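## Task

Move the red bin and the blue bin, and no other bin, to the bench edge closest to the arms. Put the hook back at its present spot, lying flat on the bench with its handle sticking out past that same edge. Every other object must stay on whatever it rests on now. A result that holds only because a robot is still touching or gripping it does not count. Finish with all grippers open and the arms moved away.

## Robot and tools

ROBOTS. There are three identical i2rt Big YAM arms: arm1, arm2 and arm3. Each has six revolute joints, a two-finger gripper and a camera on the wrist. The hand can reach roughly 1.0 m from the joint1 axis. With joints 1 and 6 at zero and the hand level and pointing ahead, the wrist camera rides on top of the hand and views the fingertips. The room cameras room_a and room_b are fixed and belong to no arm.

FRAME. Everything shares one scene frame whose origin is on the floor, with +z upward. "hand" is the point halfway between the fingertips. The hand's z axis runs along the fingers and the fingers close along its y axis. Each arm's foot has its own real pose, which is never printed.

execute_actions. Argument "actions" is a list holding either nothing (just report state and images) or exactly one action. The action is an object keyed by arm name ("arm1", "arm2", "arm3"), one entry per arm you want to command; each entry holds "joints", an object that maps joint names to absolute targets. These are target positions, not offsets. Names and ranges: joint1_rad -2.879 to 2.879 rad (turn about the foot, positive counter-clockwise seen from above, 0 = direction the foot faces); joint2_rad 0 to 3.141 (shoulder, 0 = upper arm pointing back and about level, positive raises it and then swings it forward); joint3_rad 0 to 3.019 (elbow, 0 = folded, positive opens); joint4_rad -1.692 to 1.57 (hand pitch, positive tips fingers up); joint5_rad -1.57 to 1.57 (hand yaw, positive toward the arm's right); joint6_rad -2.094 to 2.094 (hand roll, positive clockwise viewed from behind the hand); gripper_m 0 to 0.093, the fingertip gap in metres. Tolerances for counting a joint as arrived: ±0.045, ±0.14, ±0.09, ±0.055, ±0.03, ±0.035 rad and ±0.003 m. All motions in one action begin together but may finish at different moments, and since joints move at different speeds the hand can sweep a wide path. One action runs at most 15 s. Joints or arms you omit keep chasing their earlier target. An unknown key or an out-of-range number rejects the whole call and nothing moves. Optional "cameras": list from arm1_cam_wrist, arm2_cam_wrist, arm3_cam_wrist, room_a, room_b, all; omitted, null or ["all"] gives every camera, [] gives none. The "pictures" line names the returned images in order.

wait: "seconds" 0 to 10; commands nothing new and returns state and images. zoom_image: "camera" plus "region" [x0, y0, x1, y1] in pixels of that camera's latest full image, origin top-left, no larger than 504 by 504. read_manual: optional "section", only "licences". finished_scene: "scene" is the integer number of the current scene; it ends that scene for good, so only call it once the goal holds on its own and the arms are clear.

RESULT LINES. joint_positions gives current readings. joint_status tells how each commanded motion ended: off_target (stopped short, may still be pushing), contact_stop or time_out (target dropped, joint holds where it stopped; a timed-out joint may instead keep a nearby target and keep pushing, and can move on by itself if freed), not_followed (a built-in check, usually the arm-to-arm or self clearance check, withheld the arm's targets; a "joint command not followed" line with a "cause:" explains; the gripper part still runs, and the withheld targets may be retried on later actions). on_its_own lists what the arm is doing without this call's command; "held at" is the target held, not the actual position. Joint torques are the raw drive output in arm-joint order, with offsets, scale errors and noise, so they are only a rough load hint. A MOTOR HOT line appears from 85 °C; at 100 °C an OVER-TEMPERATURE FAULT makes that arm go limp and fall, and its unfinished keys read limit_stop_at_motor_heat (resend the target). Calibration lines appear for cameras whose numbers changed.

CAUTIONS. Never knock anything off the work area or onto the floor. Do not let two arms press together; the clearance check can react late and ignores fingers, gripper housings and wrist cameras. The arm does not halt on contact and can push hard, which heats motors; to relieve a stuck or pushing joint, command it to its reported position. Very small target changes may not move a joint. Avoid dropping, slamming or hitting objects; carried loads make joints sag. Loose items may occasionally be nudged by outside pushes, so check the final state. While you are composing a reply, the arms keep holding the last command. Release every object and move the arms away before finishing.

Each tool is called after "Call:" by a JSON object that holds its "method" and its "body", one argument or row to a line.

## Session

Call:
{"method": "execute_actions", "body": {
  "actions": []
}}

Scene clock: 0.00 s.
Joint torques (N m, as the arm reports them, + toward a larger angle): no reading
arm1.joint_positions: joint1_rad=+0.239 joint2_rad=+0.368 joint3_rad=+1.337 joint4_rad=-1.191 joint5_rad=-0.052 joint6_rad=+0.476 gripper_m=+0.094
arm1.joint_status: not commanded
arm1.hand: x=-0.9680 y=+0.1360 z=+1.3540 quat_wxyz=(-0.277, +0.456, -0.634, -0.560) (m; scene frame)
arm2.joint_positions: joint1_rad=-0.441 joint2_rad=+0.379 joint3_rad=+1.367 joint4_rad=-1.215 joint5_rad=+0.282 joint6_rad=+0.710 gripper_m=+0.094
arm2.joint_status: not commanded
arm2.hand: x=+0.0843 y=+0.1195 z=+1.3483 quat_wxyz=(-0.430, +0.131, -0.768, -0.456) (m; scene frame)
arm3.joint_positions: joint1_rad=+0.535 joint2_rad=+0.340 joint3_rad=+1.381 joint4_rad=-1.501 joint5_rad=-0.015 joint6_rad=+0.624 gripper_m=+0.094
arm3.joint_status: not commanded
arm3.hand: x=+0.8933 y=+0.1034 z=+1.3174 quat_wxyz=(-0.115, +0.562, -0.642, -0.510) (m; scene frame)
pictures: arm1_cam_wrist, arm2_cam_wrist, arm3_cam_wrist, room_a, room_b
Images, in order (width x height): arm1_cam_wrist 504x504, arm2_cam_wrist 504x504, arm3_cam_wrist 504x504, room_a 672x504, room_b 672x504.

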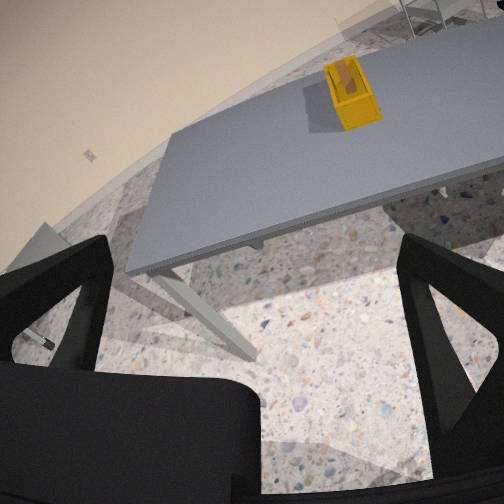

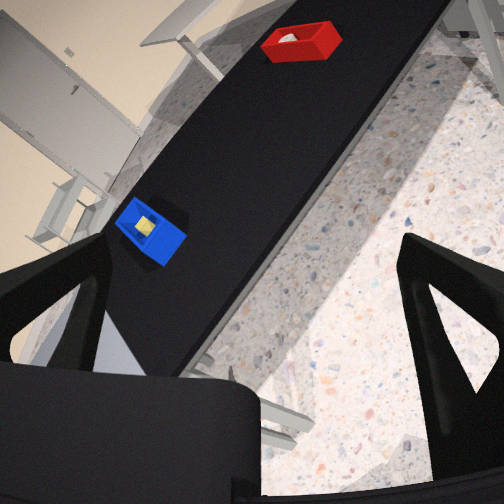

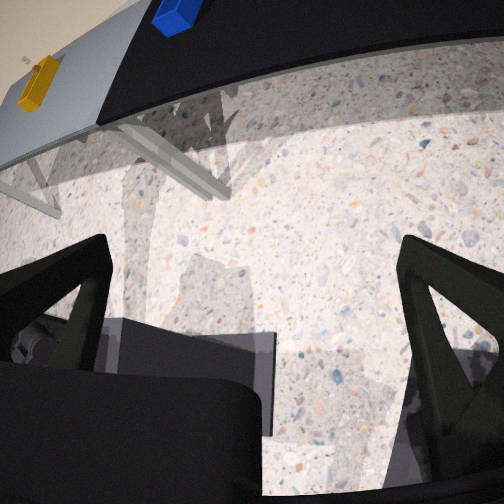

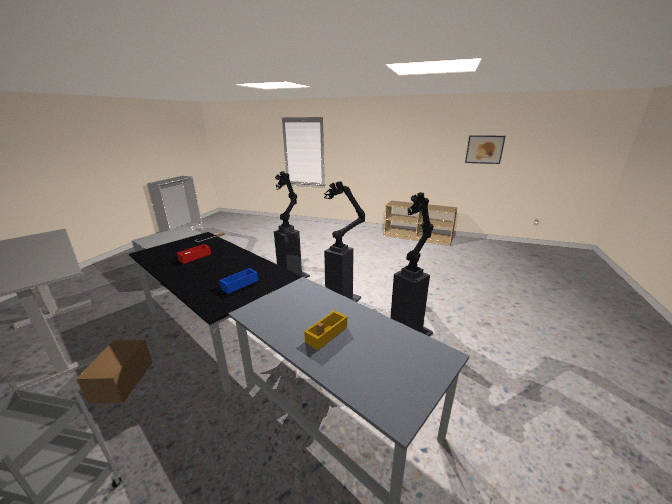

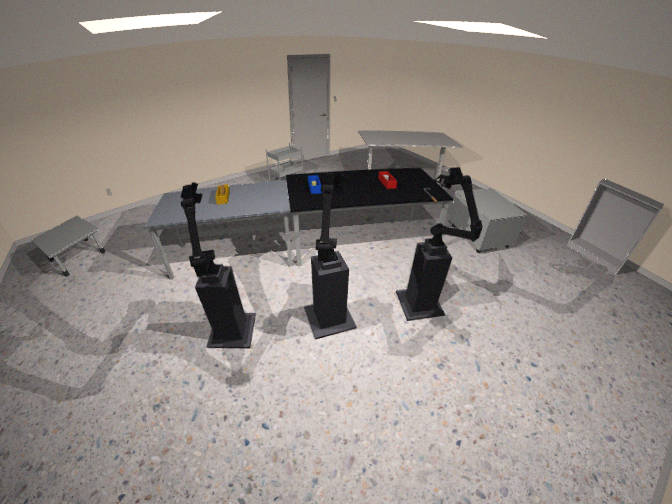

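Call:
{"method": "zoom_image", "body": {
  "camera": "room_b",
  "region": [270, 150, 490, 270]
}}

Call:
{"method": "zoom_image", "body": {
  "camera": "room_a",
  "region": [120, 200, 320, 330]
}}

Region (270, 150, 490, 270) of room_b's 672x504 image, scaled by 2.291, with more detail than that image has; it fills the top 275 rows of this view, and the rest is white.

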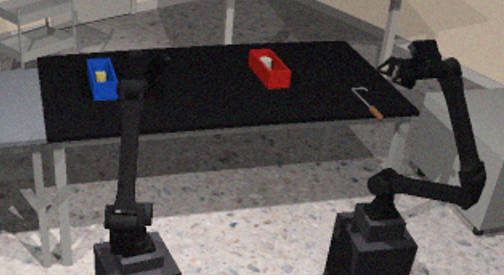

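Region (120, 200, 320, 330) of room_a's 672x504 image, scaled by 2.520, with more detail than that image has; it fills the top 328 rows of this view, and the rest is white.

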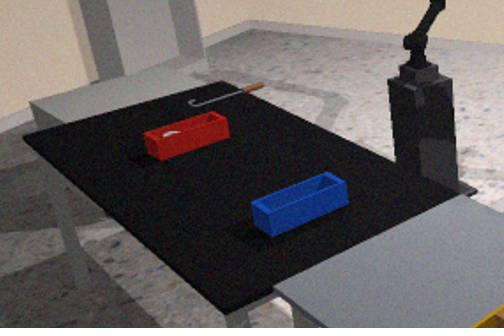

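Call:
{"method": "execute_actions", "body": {
  "actions": [
    {"arm3":{"joints":{"joint1_rad":-0.485,"joint2_rad":1.4,"joint3_rad":1.4,"joint4_rad":-0.6,"joint5_rad":0,"joint6_rad":0}},"arm2":{"joints":{"joint1_rad":-0.3,"joint2_rad":1.4,"joint3_rad":1.5,"joint4_rad":-0.5,"joint5_rad":0,"joint6_rad":0}}}
  ]
}}

Scene clock: 3.50 s.
Joint torques (N m, as the arm reports them, + toward a larger angle): arm1=[0.2  5.75 9.37 1.62 0.13 0.02] | arm2=[ -0.36 -10.45  11.45   2.26  -0.18  -0.25] | arm3=[  1.22 -12.25  12.39   1.82  -0.01   0.03]
arm1.joint_positions: joint1_rad=+0.239 joint2_rad=+0.368 joint3_rad=+1.337 joint4_rad=-1.191 joint5_rad=-0.052 joint6_rad=+0.476 gripper_m=+0.094
arm1.joint_status: not commanded
arm1.hand: x=-0.9680 y=+0.1360 z=+1.3540 quat_wxyz=(-0.277, +0.456, -0.634, -0.560) (m; scene frame)
arm2.joint_positions: joint1_rad=-0.303 joint2_rad=+1.406 joint3_rad=+1.475 joint4_rad=-0.517 joint5_rad=+0.005 joint6_rad=+0.013 gripper_m=+0.094
arm2.joint_status: all done
arm2.hand: x=+0.0998 y=+0.6227 z=+1.1852 quat_wxyz=(-0.405, +0.543, -0.649, -0.346) (m; scene frame)
arm3.joint_positions: joint1_rad=-0.493 joint2_rad=+1.394 joint3_rad=+1.384 joint4_rad=-0.611 joint5_rad=+0.000 joint6_rad=+0.012 gripper_m=+0.094
arm3.joint_status: all done
arm3.hand: x=+1.2574 y=+0.5291 z=+1.1431 quat_wxyz=(-0.397, +0.433, -0.778, -0.222) (m; scene frame)
pictures: arm1_cam_wrist, arm2_cam_wrist, arm3_cam_wrist, room_a, room_b
camera_calibration (this result's frames):
arm2_cam_wrist: T_world_to_cam=[[0.98679, -0.160731, -0.0202673, 0.02957], [-0.150957, -0.866873, -0.475124, 1.11938], [0.0587978, 0.471907, -0.879685, 0.862893], [0, 0, 0, 1]] pos_world=[0.0890624, 0.567909, 1.29152]
arm3_cam_wrist: T_world_to_cam=[[0.861371, -0.507723, -0.0160598, -0.790519], [-0.486361, -0.81518, -0.314538, 1.40742], [0.146606, 0.278745, -0.949109, 0.87736], [0, 0, 0, 1]] pos_world=[1.23682, 0.501374, 1.2627]
Images, in order (width x height): arm1_cam_wrist 504x504, arm2_cam_wrist 504x504, arm3_cam_wrist 504x504, room_a 672x504, room_b 672x504.

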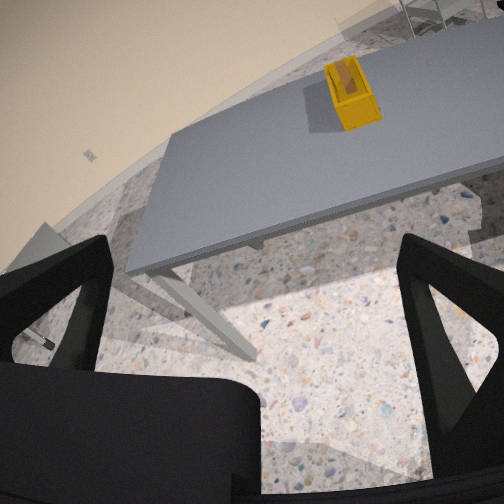

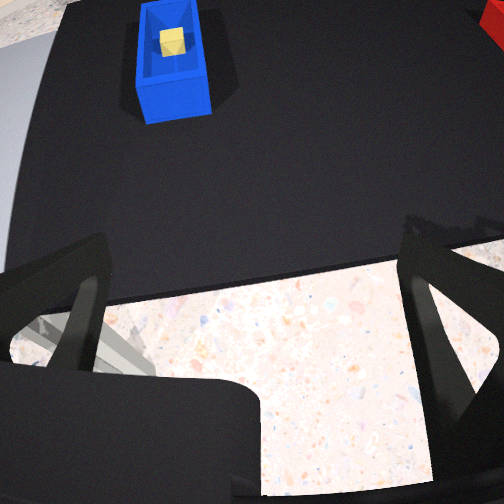

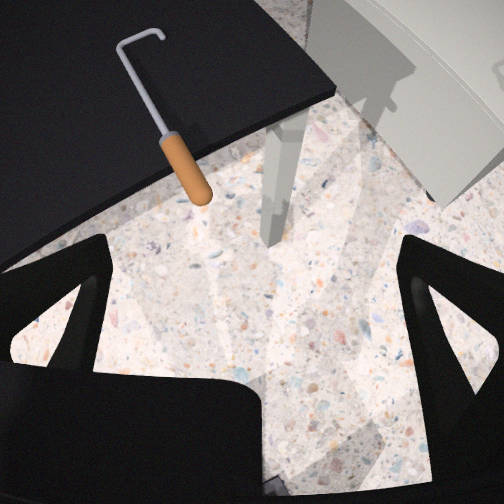

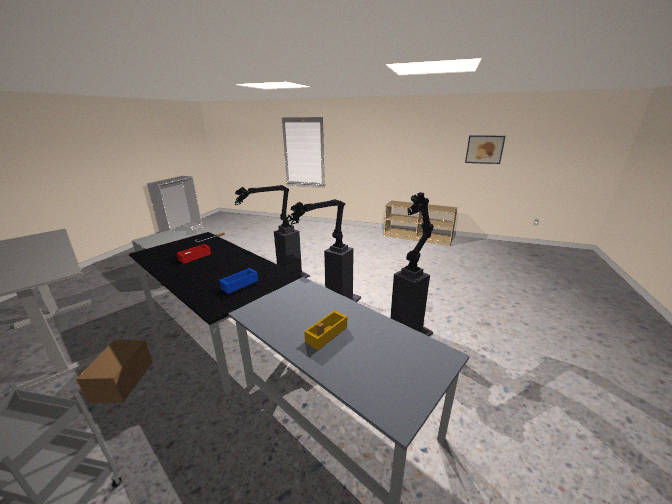

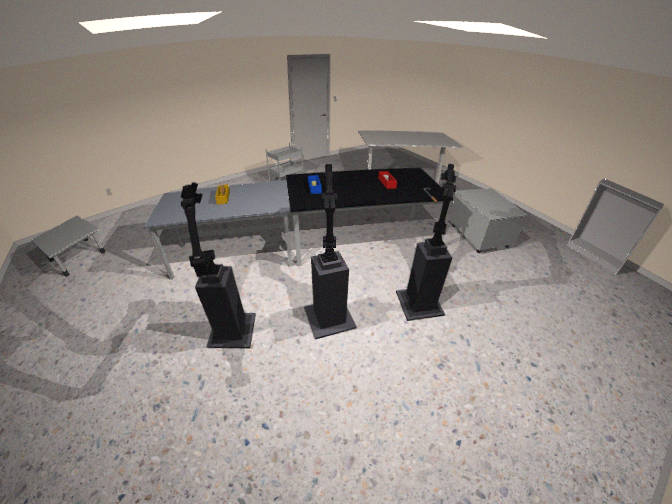

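Call:
{"method": "execute_actions", "body": {
  "actions": [
    {"arm3":{"joints":{"joint1_rad":-0.561,"joint2_rad":2.389,"joint3_rad":1.34,"joint4_rad":1.07,"joint5_rad":-0.616,"joint6_rad":0}},"arm2":{"joints":{"joint1_rad":0.1,"joint2_rad":1.0,"joint3_rad":1.0}}}
  ],
  "cameras": ["arm3_cam_wrist","room_a","room_b"]
}}

Call:
{"method": "zoom_image", "body": {
  "camera": "room_a",
  "region": [170, 190, 310, 270]
}}

Scene clock: 7.20 s.
Joint torques (N m, as the arm reports them, + toward a larger angle): arm1=[0.2  5.73 9.38 1.62 0.13 0.01] | arm2=[-1.01 -4.3  10.1   2.03  0.03 -0.22] | arm3=[  0.53 -19.81   7.35   1.9   -0.13   0.04]
arm1.joint_positions: joint1_rad=+0.239 joint2_rad=+0.368 joint3_rad=+1.337 joint4_rad=-1.191 joint5_rad=-0.052 joint6_rad=+0.476 gripper_m=+0.094
arm1.joint_status: not commanded
arm1.hand: x=-0.9680 y=+0.1360 z=+1.3540 quat_wxyz=(-0.277, +0.456, -0.634, -0.560) (m; scene frame)
arm2.joint_positions: joint1_rad=+0.103 joint2_rad=+1.002 joint3_rad=+0.993 joint4_rad=-0.512 joint5_rad=+0.000 joint6_rad=+0.012 gripper_m=+0.094
arm2.joint_status: all done
arm2.hand: x=-0.1161 y=+0.4580 z=+1.1099 quat_wxyz=(-0.307, +0.679, -0.536, -0.397) (m; scene frame)
arm3.joint_positions: joint1_rad=-0.563 joint2_rad=+2.381 joint3_rad=+1.325 joint4_rad=+1.057 joint5_rad=-0.613 joint6_rad=+0.011 gripper_m=+0.094
arm3.joint_status: all done
arm3.hand: x=+1.2963 y=+0.6751 z=+0.7835 quat_wxyz=(-0.498, +0.500, -0.504, -0.498) (m; scene frame)
pictures: arm3_cam_wrist, room_a, room_b
camera_calibration (this result's frames):
arm3_cam_wrist: T_world_to_cam=[[0.999742, 0.0222013, -0.00479818, -1.30161], [0.009279, -0.592008, -0.805879, 1.02411], [-0.0207321, 0.805626, -0.592061, 0.0711444], [0, 0, 0, 1]] pos_world=[1.29325, 0.577864, 0.861186]
Images, in order (width x height): arm3_cam_wrist 504x504, room_a 672x504, room_b 672x504.

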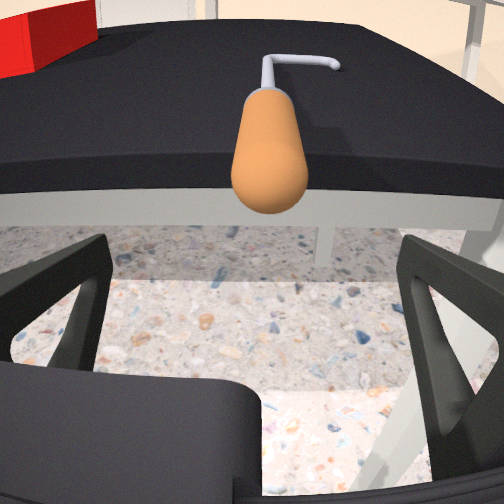

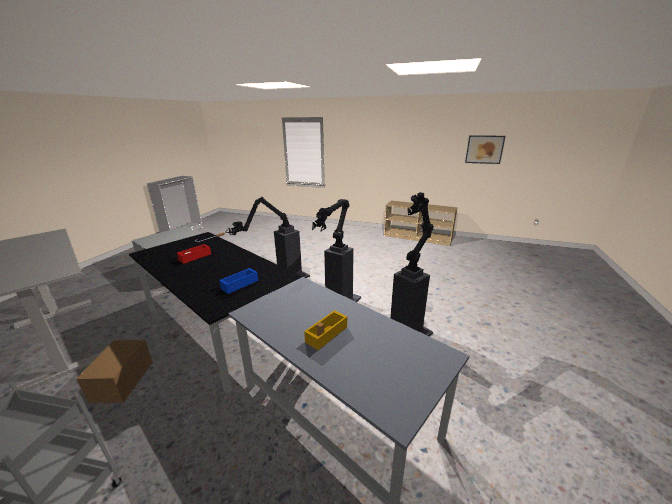

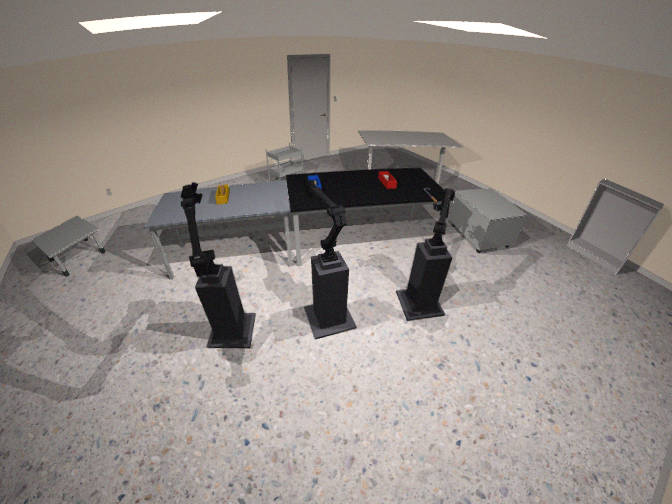

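Region (170, 190, 310, 270) of room_a's 672x504 image, scaled by 3.600, with more detail than that image has; it fills the top 288 rows of this view, and the rest is white.

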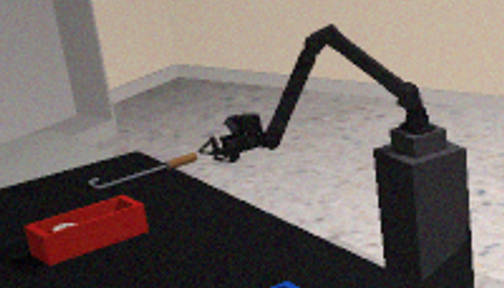

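Call:
{"method": "execute_actions", "body": {
  "actions": [
    {"arm3":{"joints":{"joint1_rad":-0.4845,"joint2_rad":2.523,"joint3_rad":1.67,"joint4_rad":0.874,"joint5_rad":-0.54}}}
  ],
  "cameras": ["arm3_cam_wrist","room_a"]
}}

Call:
{"method": "zoom_image", "body": {
  "camera": "room_a",
  "region": [170, 200, 270, 260]
}}

Scene clock: 9.00 s.
Joint torques (N m, as the arm reports them, + toward a larger angle): arm1=[0.17 5.74 9.38 1.62 0.13 0.01] | arm2=[-1.   -4.31 10.04  2.03  0.02 -0.22] | arm3=[ -0.48 -21.09   9.64   1.39   0.08   0.02]
arm1.joint_positions: joint1_rad=+0.239 joint2_rad=+0.368 joint3_rad=+1.337 joint4_rad=-1.191 joint5_rad=-0.052 joint6_rad=+0.476 gripper_m=+0.094
arm1.joint_status: not commanded
arm1.hand: x=-0.9680 y=+0.1360 z=+1.3540 quat_wxyz=(-0.277, +0.456, -0.634, -0.560) (m; scene frame)
arm2.joint_positions: joint1_rad=+0.103 joint2_rad=+1.002 joint3_rad=+0.993 joint4_rad=-0.512 joint5_rad=+0.000 joint6_rad=+0.012 gripper_m=+0.094
arm2.joint_status: not commanded
arm2.hand: x=-0.1161 y=+0.4580 z=+1.1099 quat_wxyz=(-0.307, +0.679, -0.536, -0.397) (m; scene frame)
arm3.joint_positions: joint1_rad=-0.477 joint2_rad=+2.493 joint3_rad=+1.648 joint4_rad=+0.881 joint5_rad=-0.542 joint6_rad=+0.011 gripper_m=+0.094
arm3.joint_status: all done
arm3.hand: x=+1.2937 y=+0.7790 z=+0.8001 quat_wxyz=(-0.506, +0.501, -0.488, -0.505) (m; scene frame)
pictures: arm3_cam_wrist, room_a
camera_calibration (this result's frames):
arm3_cam_wrist: T_world_to_cam=[[0.999177, 0.03804, 0.014111, -1.32796], [0.0332075, -0.566909, -0.823111, 1.06225], [-0.0233115, 0.822901, -0.567706, -0.0323782], [0, 0, 0, 1]] pos_world=[1.29084, 0.679357, 0.874703]
Images, in order (width x height): arm3_cam_wrist 504x504, room_a 672x504.

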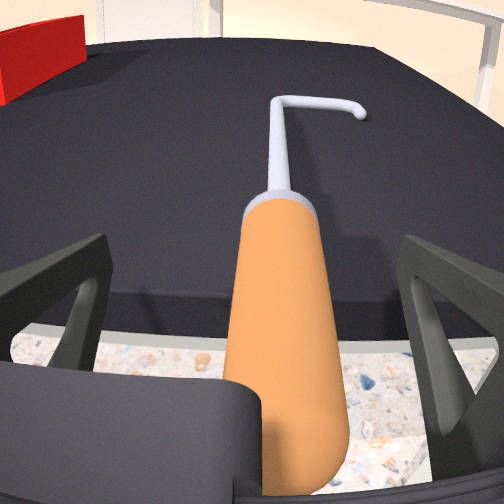

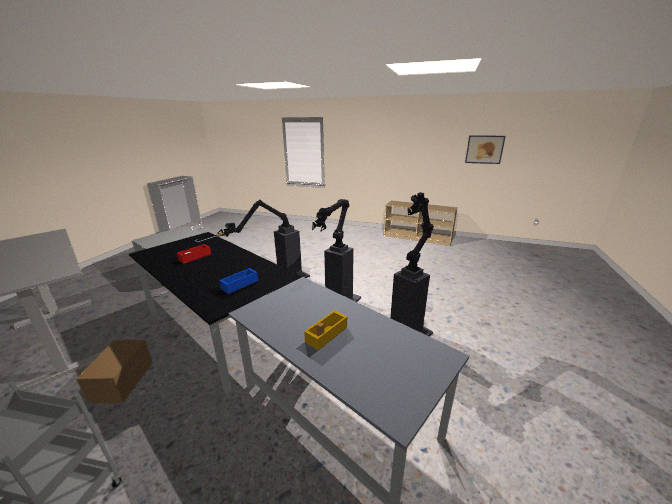

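Region (170, 200, 270, 260) of room_a's 672x504 image, scaled by 5.040, with more detail than that image has; it fills the top 302 rows of this view, and the rest is white.

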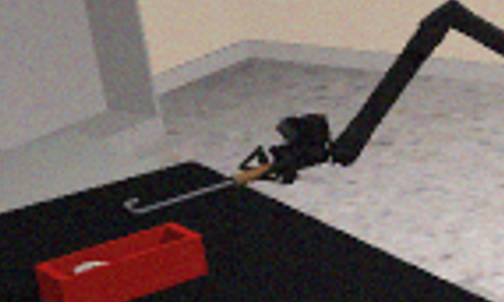

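Call:
{"method": "execute_actions", "body": {
  "actions": [
    {"arm3":{"joints":{"joint1_rad":-0.50,"joint2_rad":2.55,"joint4_rad":0.87,"joint5_rad":-0.55}}}
  ],
  "cameras": ["arm3_cam_wrist"]
}}

Scene clock: 9.90 s.
Joint torques (N m, as the arm reports them, + toward a larger angle): arm1=[0.18 5.72 9.37 1.63 0.13 0.02] | arm2=[-0.89 -4.33 10.06  2.01  0.02 -0.23] | arm3=[  0.05 -18.54   9.89   1.42  -0.15  -0.01]
arm1.joint_positions: joint1_rad=+0.239 joint2_rad=+0.368 joint3_rad=+1.337 joint4_rad=-1.191 joint5_rad=-0.052 joint6_rad=+0.476 gripper_m=+0.094
arm1.joint_status: not commanded
arm1.hand: x=-0.9680 y=+0.1360 z=+1.3540 quat_wxyz=(-0.277, +0.456, -0.634, -0.560) (m; scene frame)
arm2.joint_positions: joint1_rad=+0.103 joint2_rad=+1.002 joint3_rad=+0.993 joint4_rad=-0.512 joint5_rad=+0.000 joint6_rad=+0.012 gripper_m=+0.094
arm2.joint_status: not commanded
arm2.hand: x=-0.1161 y=+0.4580 z=+1.1099 quat_wxyz=(-0.307, +0.679, -0.536, -0.397) (m; scene frame)
arm3.joint_positions: joint1_rad=-0.493 joint2_rad=+2.494 joint3_rad=+1.648 joint4_rad=+0.879 joint5_rad=-0.547 joint6_rad=+0.011 gripper_m=+0.094
arm3.joint_status: all done
arm3.hand: x=+1.3050 y=+0.7732 z=+0.7985 quat_wxyz=(-0.508, +0.498, -0.492, -0.502) (m; scene frame)
pictures: arm3_cam_wrist
camera_calibration (this result's frames):
arm3_cam_wrist: T_world_to_cam=[[0.999558, 0.0269885, 0.0125027, -1.32973], [0.0256567, -0.569677, -0.821468, 1.06796], [-0.0150477, 0.821425, -0.570118, -0.035926], [0, 0, 0, 1]] pos_world=[1.3012, 0.673792, 0.873441]
Images, in order (width x height): arm3_cam_wrist 504x504.

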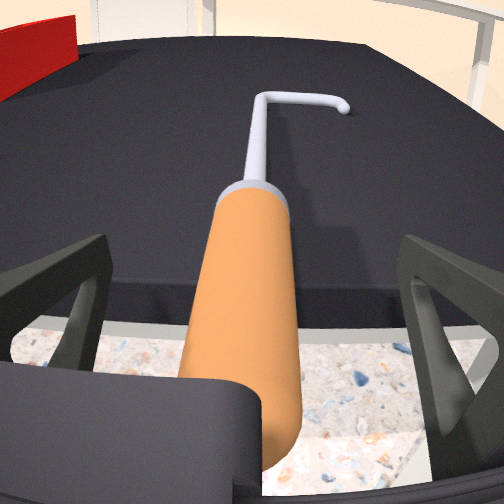

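Call:
{"method": "execute_actions", "body": {
  "actions": [
    {"arm3":{"joints":{"joint2_rad":2.52,"joint3_rad":1.635,"joint4_rad":0.885}}}
  ],
  "cameras": ["arm3_cam_wrist"]
}}

Scene clock: 10.80 s.
Joint torques (N m, as the arm reports them, + toward a larger angle): arm1=[0.19 5.76 9.37 1.62 0.13 0.01] | arm2=[-1.02 -4.28 10.06  2.03  0.02 -0.22] | arm3=[ -0.6  -20.7    7.5    1.83  -0.14  -0.03]
arm1.joint_positions: joint1_rad=+0.239 joint2_rad=+0.368 joint3_rad=+1.337 joint4_rad=-1.191 joint5_rad=-0.052 joint6_rad=+0.476 gripper_m=+0.094
arm1.joint_status: not commanded
arm1.hand: x=-0.9680 y=+0.1360 z=+1.3540 quat_wxyz=(-0.277, +0.456, -0.634, -0.560) (m; scene frame)
arm2.joint_positions: joint1_rad=+0.103 joint2_rad=+1.002 joint3_rad=+0.993 joint4_rad=-0.512 joint5_rad=+0.000 joint6_rad=+0.012 gripper_m=+0.094
arm2.joint_status: not commanded
arm2.hand: x=-0.1161 y=+0.4580 z=+1.1099 quat_wxyz=(-0.307, +0.679, -0.536, -0.397) (m; scene frame)
arm3.joint_positions: joint1_rad=-0.493 joint2_rad=+2.494 joint3_rad=+1.637 joint4_rad=+0.879 joint5_rad=-0.547 joint6_rad=+0.011 gripper_m=+0.094
arm3.joint_status: all done
arm3.hand: x=+1.3033 y=+0.7703 z=+0.7929 quat_wxyz=(-0.504, +0.499, -0.496, -0.501) (m; scene frame)
pictures: arm3_cam_wrist
camera_calibration (this result's frames):
arm3_cam_wrist: T_world_to_cam=[[0.999618, 0.0269659, 0.00608562, -1.32286], [0.0205575, -0.57795, -0.815813, 1.07032], [-0.018482, 0.815627, -0.578283, -0.0213302], [0, 0, 0, 1]] pos_world=[1.29996, 0.671659, 0.868893]
Images, in order (width x height): arm3_cam_wrist 504x504.

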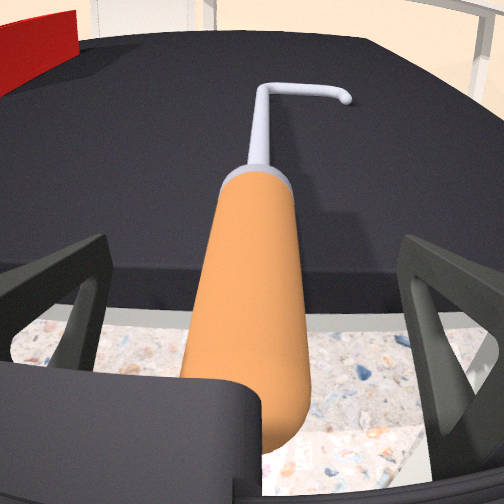

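Call:
{"method": "execute_actions", "body": {
  "actions": [
    {"arm3":{"joints":{"joint3_rad":1.615,"joint4_rad":0.895}}}
  ],
  "cameras": ["arm3_cam_wrist"]
}}

Call:
{"method": "execute_actions", "body": {
  "actions": [
    {"arm3":{"joints":{"gripper_m":0.0}}}
  ],
  "cameras": ["arm3_cam_wrist"]
}}

Scene clock: 11.73 s.
Joint torques (N m, as the arm reports them, + toward a larger angle): arm1=[0.2  5.75 9.37 1.62 0.13 0.02] | arm2=[-0.99 -4.29 10.04  2.01  0.02 -0.23] | arm3=[  0.   -20.2    7.6    1.97  -0.16  -0.01]
arm1.joint_positions: joint1_rad=+0.239 joint2_rad=+0.368 joint3_rad=+1.337 joint4_rad=-1.191 joint5_rad=-0.052 joint6_rad=+0.476 gripper_m=+0.094
arm1.joint_status: not commanded
arm1.hand: x=-0.9680 y=+0.1360 z=+1.3540 quat_wxyz=(-0.277, +0.456, -0.634, -0.560) (m; scene frame)
arm2.joint_positions: joint1_rad=+0.103 joint2_rad=+1.002 joint3_rad=+0.993 joint4_rad=-0.512 joint5_rad=+0.000 joint6_rad=+0.012 gripper_m=+0.094
arm2.joint_status: not commanded
arm2.hand: x=-0.1161 y=+0.4580 z=+1.1099 quat_wxyz=(-0.307, +0.679, -0.536, -0.397) (m; scene frame)
arm3.joint_positions: joint1_rad=-0.493 joint2_rad=+2.494 joint3_rad=+1.616 joint4_rad=+0.882 joint5_rad=-0.547 joint6_rad=+0.011 gripper_m=+0.094
arm3.joint_status: all done
arm3.hand: x=+1.3002 y=+0.7650 z=+0.7840 quat_wxyz=(-0.498, +0.501, -0.502, -0.499) (m; scene frame)
pictures: arm3_cam_wrist
camera_calibration (this result's frames):
arm3_cam_wrist: T_world_to_cam=[[0.999635, 0.0268178, -0.00322876, -1.31217], [0.0132165, -0.589855, -0.807401, 1.0721], [-0.0235572, 0.807064, -0.589994, 0.0000702214], [0, 0, 0, 1]] pos_world=[1.29752, 0.667515, 0.861418]
Images, in order (width x height): arm3_cam_wrist 504x504.

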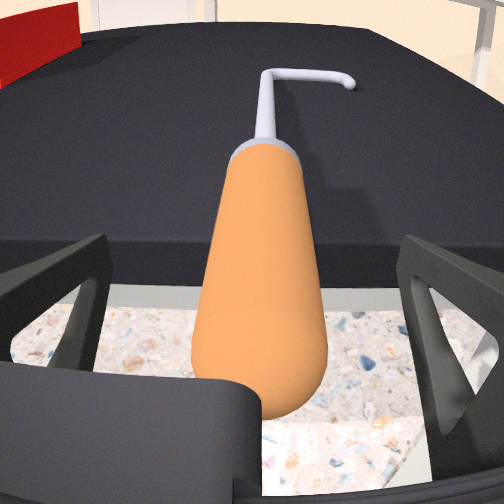

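Scene clock: 12.47 s.
Joint torques (N m, as the arm reports them, + toward a larger angle): arm1=[0.2  5.75 9.37 1.62 0.13 0.02] | arm2=[-0.95 -4.25 10.06  2.05  0.02 -0.22] | arm3=[ -0.6  -21.39   7.45   2.13  -0.15   0.03]
arm1.joint_positions: joint1_rad=+0.239 joint2_rad=+0.368 joint3_rad=+1.337 joint4_rad=-1.191 joint5_rad=-0.052 joint6_rad=+0.476 gripper_m=+0.094
arm1.joint_status: not commanded
arm1.hand: x=-0.9680 y=+0.1360 z=+1.3540 quat_wxyz=(-0.277, +0.456, -0.634, -0.560) (m; scene frame)
arm2.joint_positions: joint1_rad=+0.103 joint2_rad=+1.002 joint3_rad=+0.993 joint4_rad=-0.512 joint5_rad=+0.000 joint6_rad=+0.012 gripper_m=+0.094
arm2.joint_status: not commanded
arm2.hand: x=-0.1161 y=+0.4580 z=+1.1099 quat_wxyz=(-0.307, +0.679, -0.536, -0.397) (m; scene frame)
arm3.joint_positions: joint1_rad=-0.493 joint2_rad=+2.494 joint3_rad=+1.616 joint4_rad=+0.882 joint5_rad=-0.547 joint6_rad=+0.009 gripper_m=+0.029
arm3.joint_status: gripper_m off_target (ended at +0.029, target +0.000)
arm3.hand: x=+1.3006 y=+0.7649 z=+0.7840 quat_wxyz=(-0.498, +0.501, -0.502, -0.499) (m; scene frame)
pictures: arm3_cam_wrist
camera_calibration (this result's frames):
arm3_cam_wrist: T_world_to_cam=[[0.999659, 0.0260641, -0.00169755, -1.31317], [0.0140084, -0.58986, -0.807384, 1.07098], [-0.022045, 0.807084, -0.590024, -0.00176827], [0, 0, 0, 1]] pos_world=[1.29768, 0.667381, 0.861417]
Images, in order (width x height): arm3_cam_wrist 504x504.

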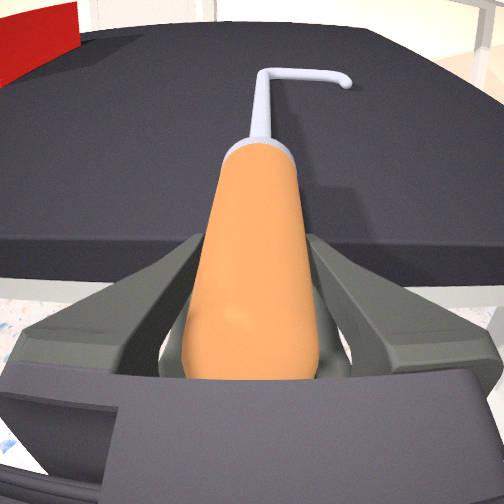

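Call:
{"method": "execute_actions", "body": {
  "actions": [
    {"arm3":{"joints":{"joint2_rad":2.25,"joint3_rad":1.63,"joint4_rad":0.68}}}
  ],
  "cameras": ["arm3_cam_wrist"]
}}

Call:
{"method": "execute_actions", "body": {
  "actions": [
    {"arm3":{"joints":{"joint1_rad":0.188,"joint2_rad":2.0,"joint3_rad":1.345,"joint4_rad":0.68,"joint5_rad":0.133,"joint6_rad":1.571}}}
  ],
  "cameras": ["arm3_cam_wrist","room_a","room_b"]
}}

Call:
{"method": "zoom_image", "body": {
  "camera": "room_a",
  "region": [150, 190, 290, 280]
}}

Call:
{"method": "zoom_image", "body": {
  "camera": "room_b",
  "region": [340, 140, 480, 240]
}}

Scene clock: 14.33 s.
Joint torques (N m, as the arm reports them, + toward a larger angle): arm1=[0.18 5.76 9.36 1.62 0.13 0.02] | arm2=[-0.96 -4.37 10.05  2.01  0.03 -0.22] | arm3=[ -0.81 -25.16  11.09   2.16  -0.02   0.11]
arm1.joint_positions: joint1_rad=+0.239 joint2_rad=+0.368 joint3_rad=+1.337 joint4_rad=-1.191 joint5_rad=-0.052 joint6_rad=+0.476 gripper_m=+0.094
arm1.joint_status: not commanded
arm1.hand: x=-0.9680 y=+0.1360 z=+1.3540 quat_wxyz=(-0.277, +0.456, -0.634, -0.560) (m; scene frame)
arm2.joint_positions: joint1_rad=+0.103 joint2_rad=+1.002 joint3_rad=+0.993 joint4_rad=-0.512 joint5_rad=+0.000 joint6_rad=+0.012 gripper_m=+0.094
arm2.joint_status: not commanded
arm2.hand: x=-0.1161 y=+0.4580 z=+1.1099 quat_wxyz=(-0.307, +0.679, -0.536, -0.397) (m; scene frame)
arm3.joint_positions: joint1_rad=-0.493 joint2_rad=+2.276 joint3_rad=+1.606 joint4_rad=+0.659 joint5_rad=-0.549 joint6_rad=-0.001 gripper_m=+0.029
arm3.joint_status: all done
arm3.hand: x=+1.3048 y=+0.7742 z=+0.9079 quat_wxyz=(-0.495, +0.505, -0.504, -0.495) (m; scene frame)
pictures: arm3_cam_wrist
camera_calibration (this result's frames):
arm3_cam_wrist: T_world_to_cam=[[0.99962, 0.0275645, 0.000707012, -1.32076], [0.0171049, -0.599787, -0.799977, 1.17333], [-0.0216269, 0.799685, -0.60003, 0.0782049], [0, 0, 0, 1]] pos_world=[1.30188, 0.677614, 0.986495]
Images, in order (width x height): arm3_cam_wrist 504x504.

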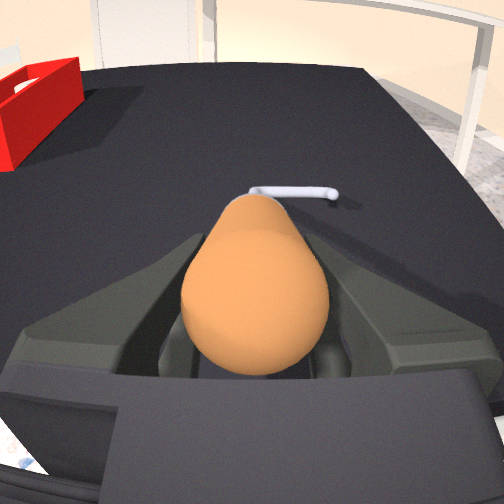

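Scene clock: 16.97 s.
Joint torques (N m, as the arm reports them, + toward a larger angle): arm1=[0.19 5.77 9.38 1.63 0.13 0.02] | arm2=[-1.   -4.3  10.04  2.03  0.02 -0.22] | arm3=[  1.02 -22.42  10.85   2.72  -0.06   0.31]
arm1.joint_positions: joint1_rad=+0.239 joint2_rad=+0.368 joint3_rad=+1.337 joint4_rad=-1.191 joint5_rad=-0.052 joint6_rad=+0.476 gripper_m=+0.094
arm1.joint_status: not commanded
arm1.hand: x=-0.9680 y=+0.1360 z=+1.3540 quat_wxyz=(-0.277, +0.456, -0.634, -0.560) (m; scene frame)
arm2.joint_positions: joint1_rad=+0.103 joint2_rad=+1.002 joint3_rad=+0.993 joint4_rad=-0.512 joint5_rad=+0.000 joint6_rad=+0.012 gripper_m=+0.094
arm2.joint_status: not commanded
arm2.hand: x=-0.1161 y=+0.4580 z=+1.1099 quat_wxyz=(-0.307, +0.679, -0.536, -0.397) (m; scene frame)
arm3.joint_positions: joint1_rad=+0.180 joint2_rad=+2.045 joint3_rad=+1.319 joint4_rad=+0.653 joint5_rad=+0.134 joint6_rad=+1.536 gripper_m=+0.029
arm3.joint_status: all done
arm3.hand: x=+0.8688 y=+0.7928 z=+0.9348 quat_wxyz=(-0.020, +0.015, -0.735, -0.677) (m; scene frame)
pictures: arm3_cam_wrist, room_a, room_b
camera_calibration (this result's frames):
arm3_cam_wrist: T_world_to_cam=[[0.0498974, -0.0551927, -0.997228, 0.938142], [-0.814337, -0.580328, -0.00862738, 1.18071], [-0.578243, 0.81251, -0.0739023, 0.051577], [0, 0, 0, 1]] pos_world=[0.944509, 0.695071, 0.949539]
Images, in order (width x height): arm3_cam_wrist 504x504, room_a 672x504, room_b 672x504.

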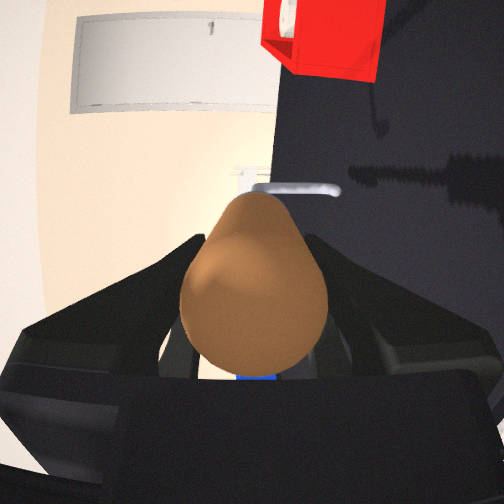

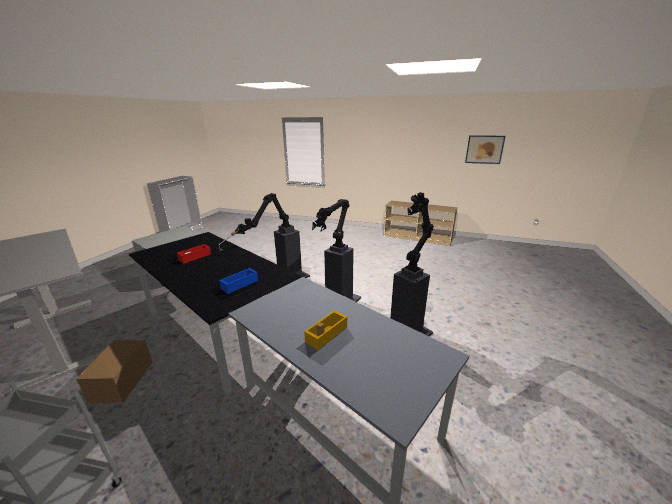

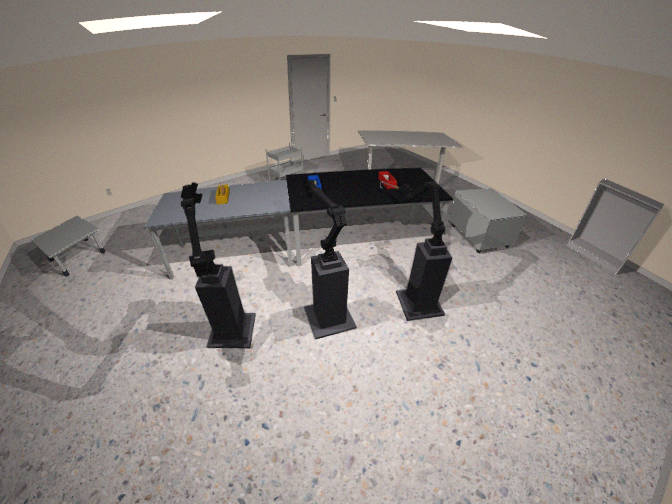

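Region (150, 190, 290, 280) of room_a's 672x504 image, scaled by 3.600, with more detail than that image has; it fills the top 324 rows of this view, and the rest is white.

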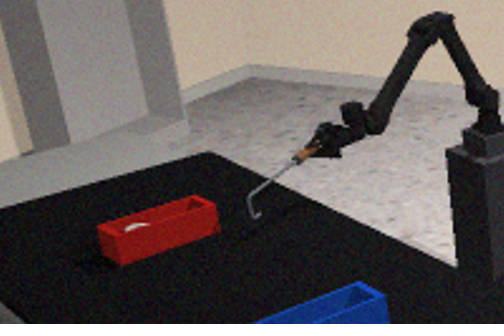

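Region (340, 140, 480, 240) of room_b's 672x504 image, scaled by 3.600, with more detail than that image has; it fills the top 360 rows of this view, and the rest is white.

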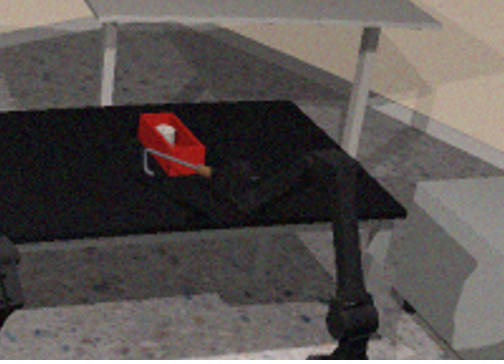

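Call:
{"method": "execute_actions", "body": {
  "actions": [
    {"arm3":{"joints":{"joint1_rad":0.192,"joint2_rad":2.1,"joint3_rad":1.7,"joint4_rad":0.45,"joint5_rad":0.547,"joint6_rad":1.6}}}
  ],
  "cameras": []
}}

Call:
{"method": "execute_actions", "body": {
  "actions": [
    {"arm3":{"joints":{"joint2_rad":2.29,"joint3_rad":1.85,"joint4_rad":0.49}}}
  ],
  "cameras": ["arm3_cam_wrist","room_a","room_b"]
}}

Call:
{"method": "zoom_image", "body": {
  "camera": "room_a",
  "region": [150, 190, 290, 280]
}}

Call:
{"method": "zoom_image", "body": {
  "camera": "room_b",
  "region": [340, 140, 480, 240]
}}

Scene clock: 19.57 s.
Joint torques (N m, as the arm reports them, + toward a larger angle): arm1=[0.19 5.75 9.37 1.62 0.13 0.02] | arm2=[-1.02 -4.36 10.07  2.02  0.02 -0.22] | arm3=[  0.54 -22.75  14.4    2.49   0.07   0.32]
arm1.joint_positions: joint1_rad=+0.239 joint2_rad=+0.368 joint3_rad=+1.337 joint4_rad=-1.191 joint5_rad=-0.052 joint6_rad=+0.476 gripper_m=+0.094
arm1.joint_status: not commanded
arm1.hand: x=-0.9680 y=+0.1360 z=+1.3540 quat_wxyz=(-0.277, +0.456, -0.634, -0.560) (m; scene frame)
arm2.joint_positions: joint1_rad=+0.103 joint2_rad=+1.002 joint3_rad=+0.993 joint4_rad=-0.512 joint5_rad=+0.000 joint6_rad=+0.012 gripper_m=+0.094
arm2.joint_status: not commanded
arm2.hand: x=-0.1161 y=+0.4580 z=+1.1099 quat_wxyz=(-0.307, +0.679, -0.536, -0.397) (m; scene frame)
arm3.joint_positions: joint1_rad=+0.188 joint2_rad=+2.127 joint3_rad=+1.648 joint4_rad=+0.420 joint5_rad=+0.545 joint6_rad=+1.569 gripper_m=+0.029
arm3.joint_status: all done
arm3.hand: x=+0.9201 y=+0.8557 z=+0.9965 quat_wxyz=(-0.155, -0.134, -0.714, -0.669) (m; scene frame)
pictures: none
No camera images: the call's "cameras" was empty. Leave "cameras" out to get every camera's image.

Scene clock: 20.60 s.
Joint torques (N m, as the arm reports them, + toward a larger angle): arm1=[0.15 5.77 9.38 1.62 0.13 0.02] | arm2=[-1.01 -4.36 10.06  2.04  0.02 -0.22] | arm3=[  0.38 -22.76  14.71   2.2    0.02   0.04]
arm1.joint_positions: joint1_rad=+0.239 joint2_rad=+0.368 joint3_rad=+1.337 joint4_rad=-1.191 joint5_rad=-0.052 joint6_rad=+0.476 gripper_m=+0.094
arm1.joint_status: not commanded
arm1.hand: x=-0.9680 y=+0.1360 z=+1.3540 quat_wxyz=(-0.277, +0.456, -0.634, -0.560) (m; scene frame)
arm2.joint_positions: joint1_rad=+0.103 joint2_rad=+1.002 joint3_rad=+0.993 joint4_rad=-0.512 joint5_rad=+0.000 joint6_rad=+0.012 gripper_m=+0.094
arm2.joint_status: not commanded
arm2.hand: x=-0.1161 y=+0.4580 z=+1.1099 quat_wxyz=(-0.307, +0.679, -0.536, -0.397) (m; scene frame)
arm3.joint_positions: joint1_rad=+0.188 joint2_rad=+2.283 joint3_rad=+1.791 joint4_rad=+0.472 joint5_rad=+0.547 joint6_rad=+1.590 gripper_m=+0.029
arm3.joint_status: all done
arm3.hand: x=+0.9155 y=+0.8940 z=+0.9573 quat_wxyz=(-0.144, -0.147, -0.700, -0.684) (m; scene frame)
pictures: arm3_cam_wrist, room_a, room_b
camera_calibration (this result's frames):
arm3_cam_wrist: T_world_to_cam=[[0.00160677, 0.0034822, -0.999993, 0.958259], [-0.977624, -0.210347, -0.0023033, 1.09026], [-0.210353, 0.977621, 0.0030663, -0.560065], [0, 0, 0, 1]] pos_world=[0.946512, 0.773527, 0.962481]
Images, in order (width x height): arm3_cam_wrist 504x504, room_a 672x504, room_b 672x504.

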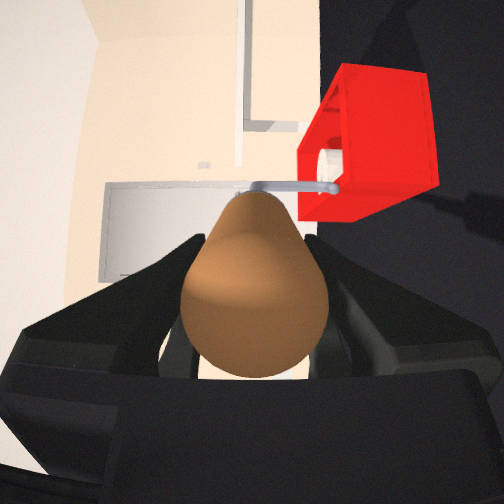

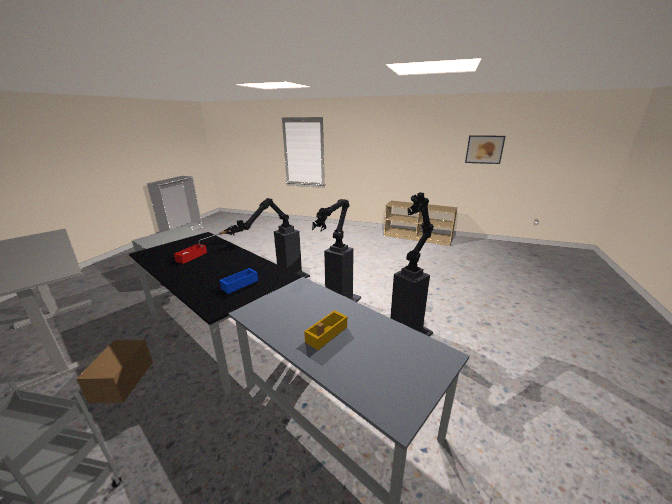

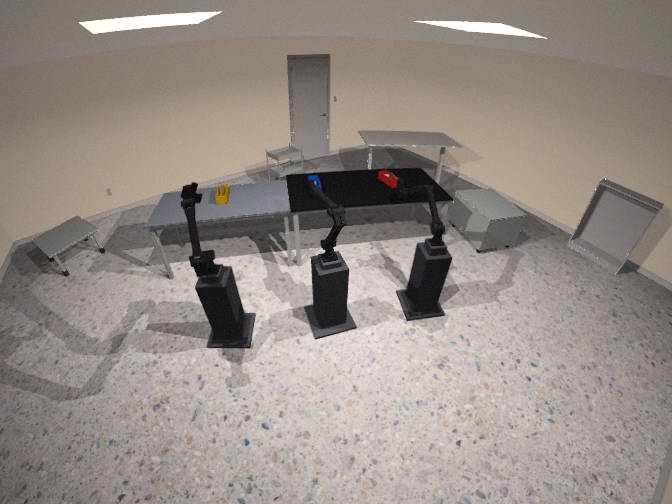

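Region (150, 190, 290, 280) of room_a's 672x504 image, scaled by 3.600, with more detail than that image has; it fills the top 324 rows of this view, and the rest is white.

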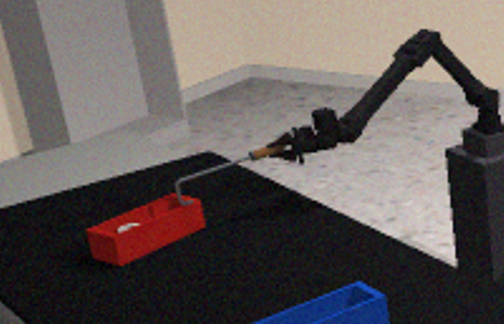

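Region (340, 140, 480, 240) of room_b's 672x504 image, scaled by 3.600, with more detail than that image has; it fills the top 360 rows of this view, and the rest is white.

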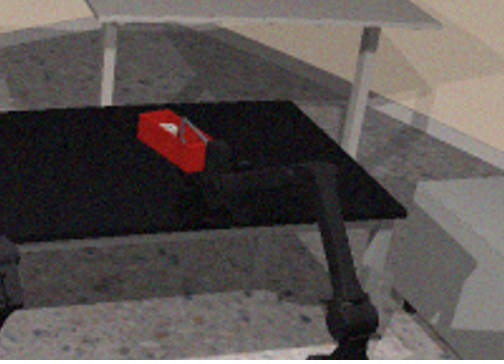

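Call:
{"method": "execute_actions", "body": {
  "actions": [
    {"arm3":{"joints":{"joint1_rad":0.125,"joint2_rad":2.33,"joint3_rad":2.07,"joint4_rad":0.38}}}
  ],
  "cameras": ["arm3_cam_wrist","room_a"]
}}

Call:
{"method": "zoom_image", "body": {
  "camera": "room_a",
  "region": [150, 190, 290, 280]
}}

Scene clock: 22.20 s.
Joint torques (N m, as the arm reports them, + toward a larger angle): arm1=[0.2  5.74 9.37 1.62 0.13 0.02] | arm2=[-0.76 -4.36 10.06  2.03  0.02 -0.22] | arm3=[  0.05 -24.64  16.33   2.47  -0.07   0.06]
arm1.joint_positions: joint1_rad=+0.239 joint2_rad=+0.368 joint3_rad=+1.337 joint4_rad=-1.191 joint5_rad=-0.052 joint6_rad=+0.476 gripper_m=+0.094
arm1.joint_status: not commanded
arm1.hand: x=-0.9680 y=+0.1360 z=+1.3540 quat_wxyz=(-0.277, +0.456, -0.634, -0.560) (m; scene frame)
arm2.joint_positions: joint1_rad=+0.103 joint2_rad=+1.002 joint3_rad=+0.993 joint4_rad=-0.512 joint5_rad=+0.000 joint6_rad=+0.012 gripper_m=+0.094
arm2.joint_status: not commanded
arm2.hand: x=-0.1161 y=+0.4580 z=+1.1099 quat_wxyz=(-0.307, +0.679, -0.536, -0.397) (m; scene frame)
arm3.joint_positions: joint1_rad=+0.117 joint2_rad=+2.334 joint3_rad=+1.999 joint4_rad=+0.354 joint5_rad=+0.547 joint6_rad=+1.588 gripper_m=+0.029
arm3.joint_status: all done
arm3.hand: x=+0.9755 y=+0.9304 z=+1.0047 quat_wxyz=(-0.164, -0.174, -0.681, -0.692) (m; scene frame)
pictures: arm3_cam_wrist, room_a
camera_calibration (this result's frames):
arm3_cam_wrist: T_world_to_cam=[[0.0017831, 0.0409311, -0.99916, 0.969601], [-0.990048, -0.140529, -0.00752369, 1.10913], [-0.140719, 0.98923, 0.0402731, -0.699244], [0, 0, 0, 1]] pos_world=[0.997969, 0.807892, 1.00529]
Images, in order (width x height): arm3_cam_wrist 504x504, room_a 672x504.

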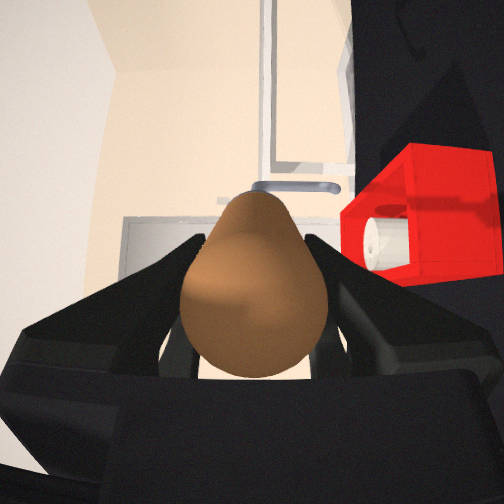

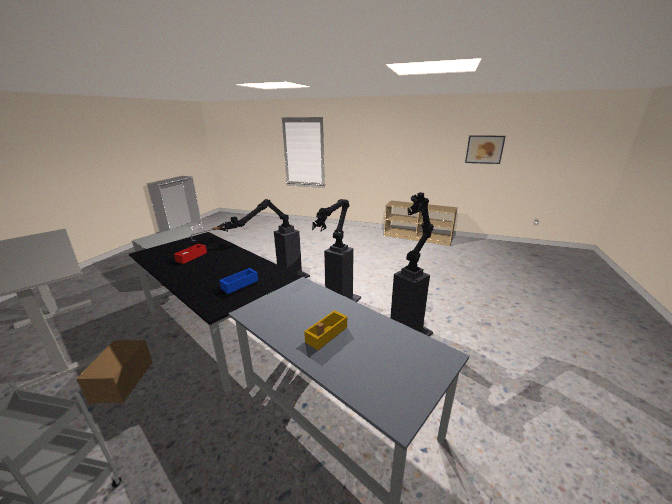

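Region (150, 190, 290, 280) of room_a's 672x504 image, scaled by 3.600, with more detail than that image has; it fills the top 324 rows of this view, and the rest is white.

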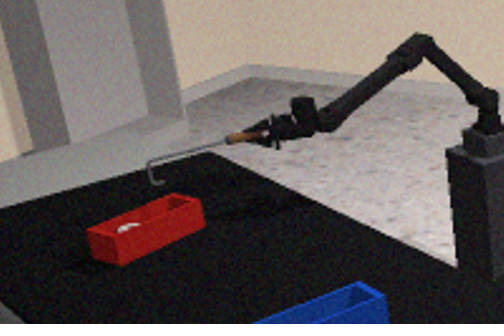

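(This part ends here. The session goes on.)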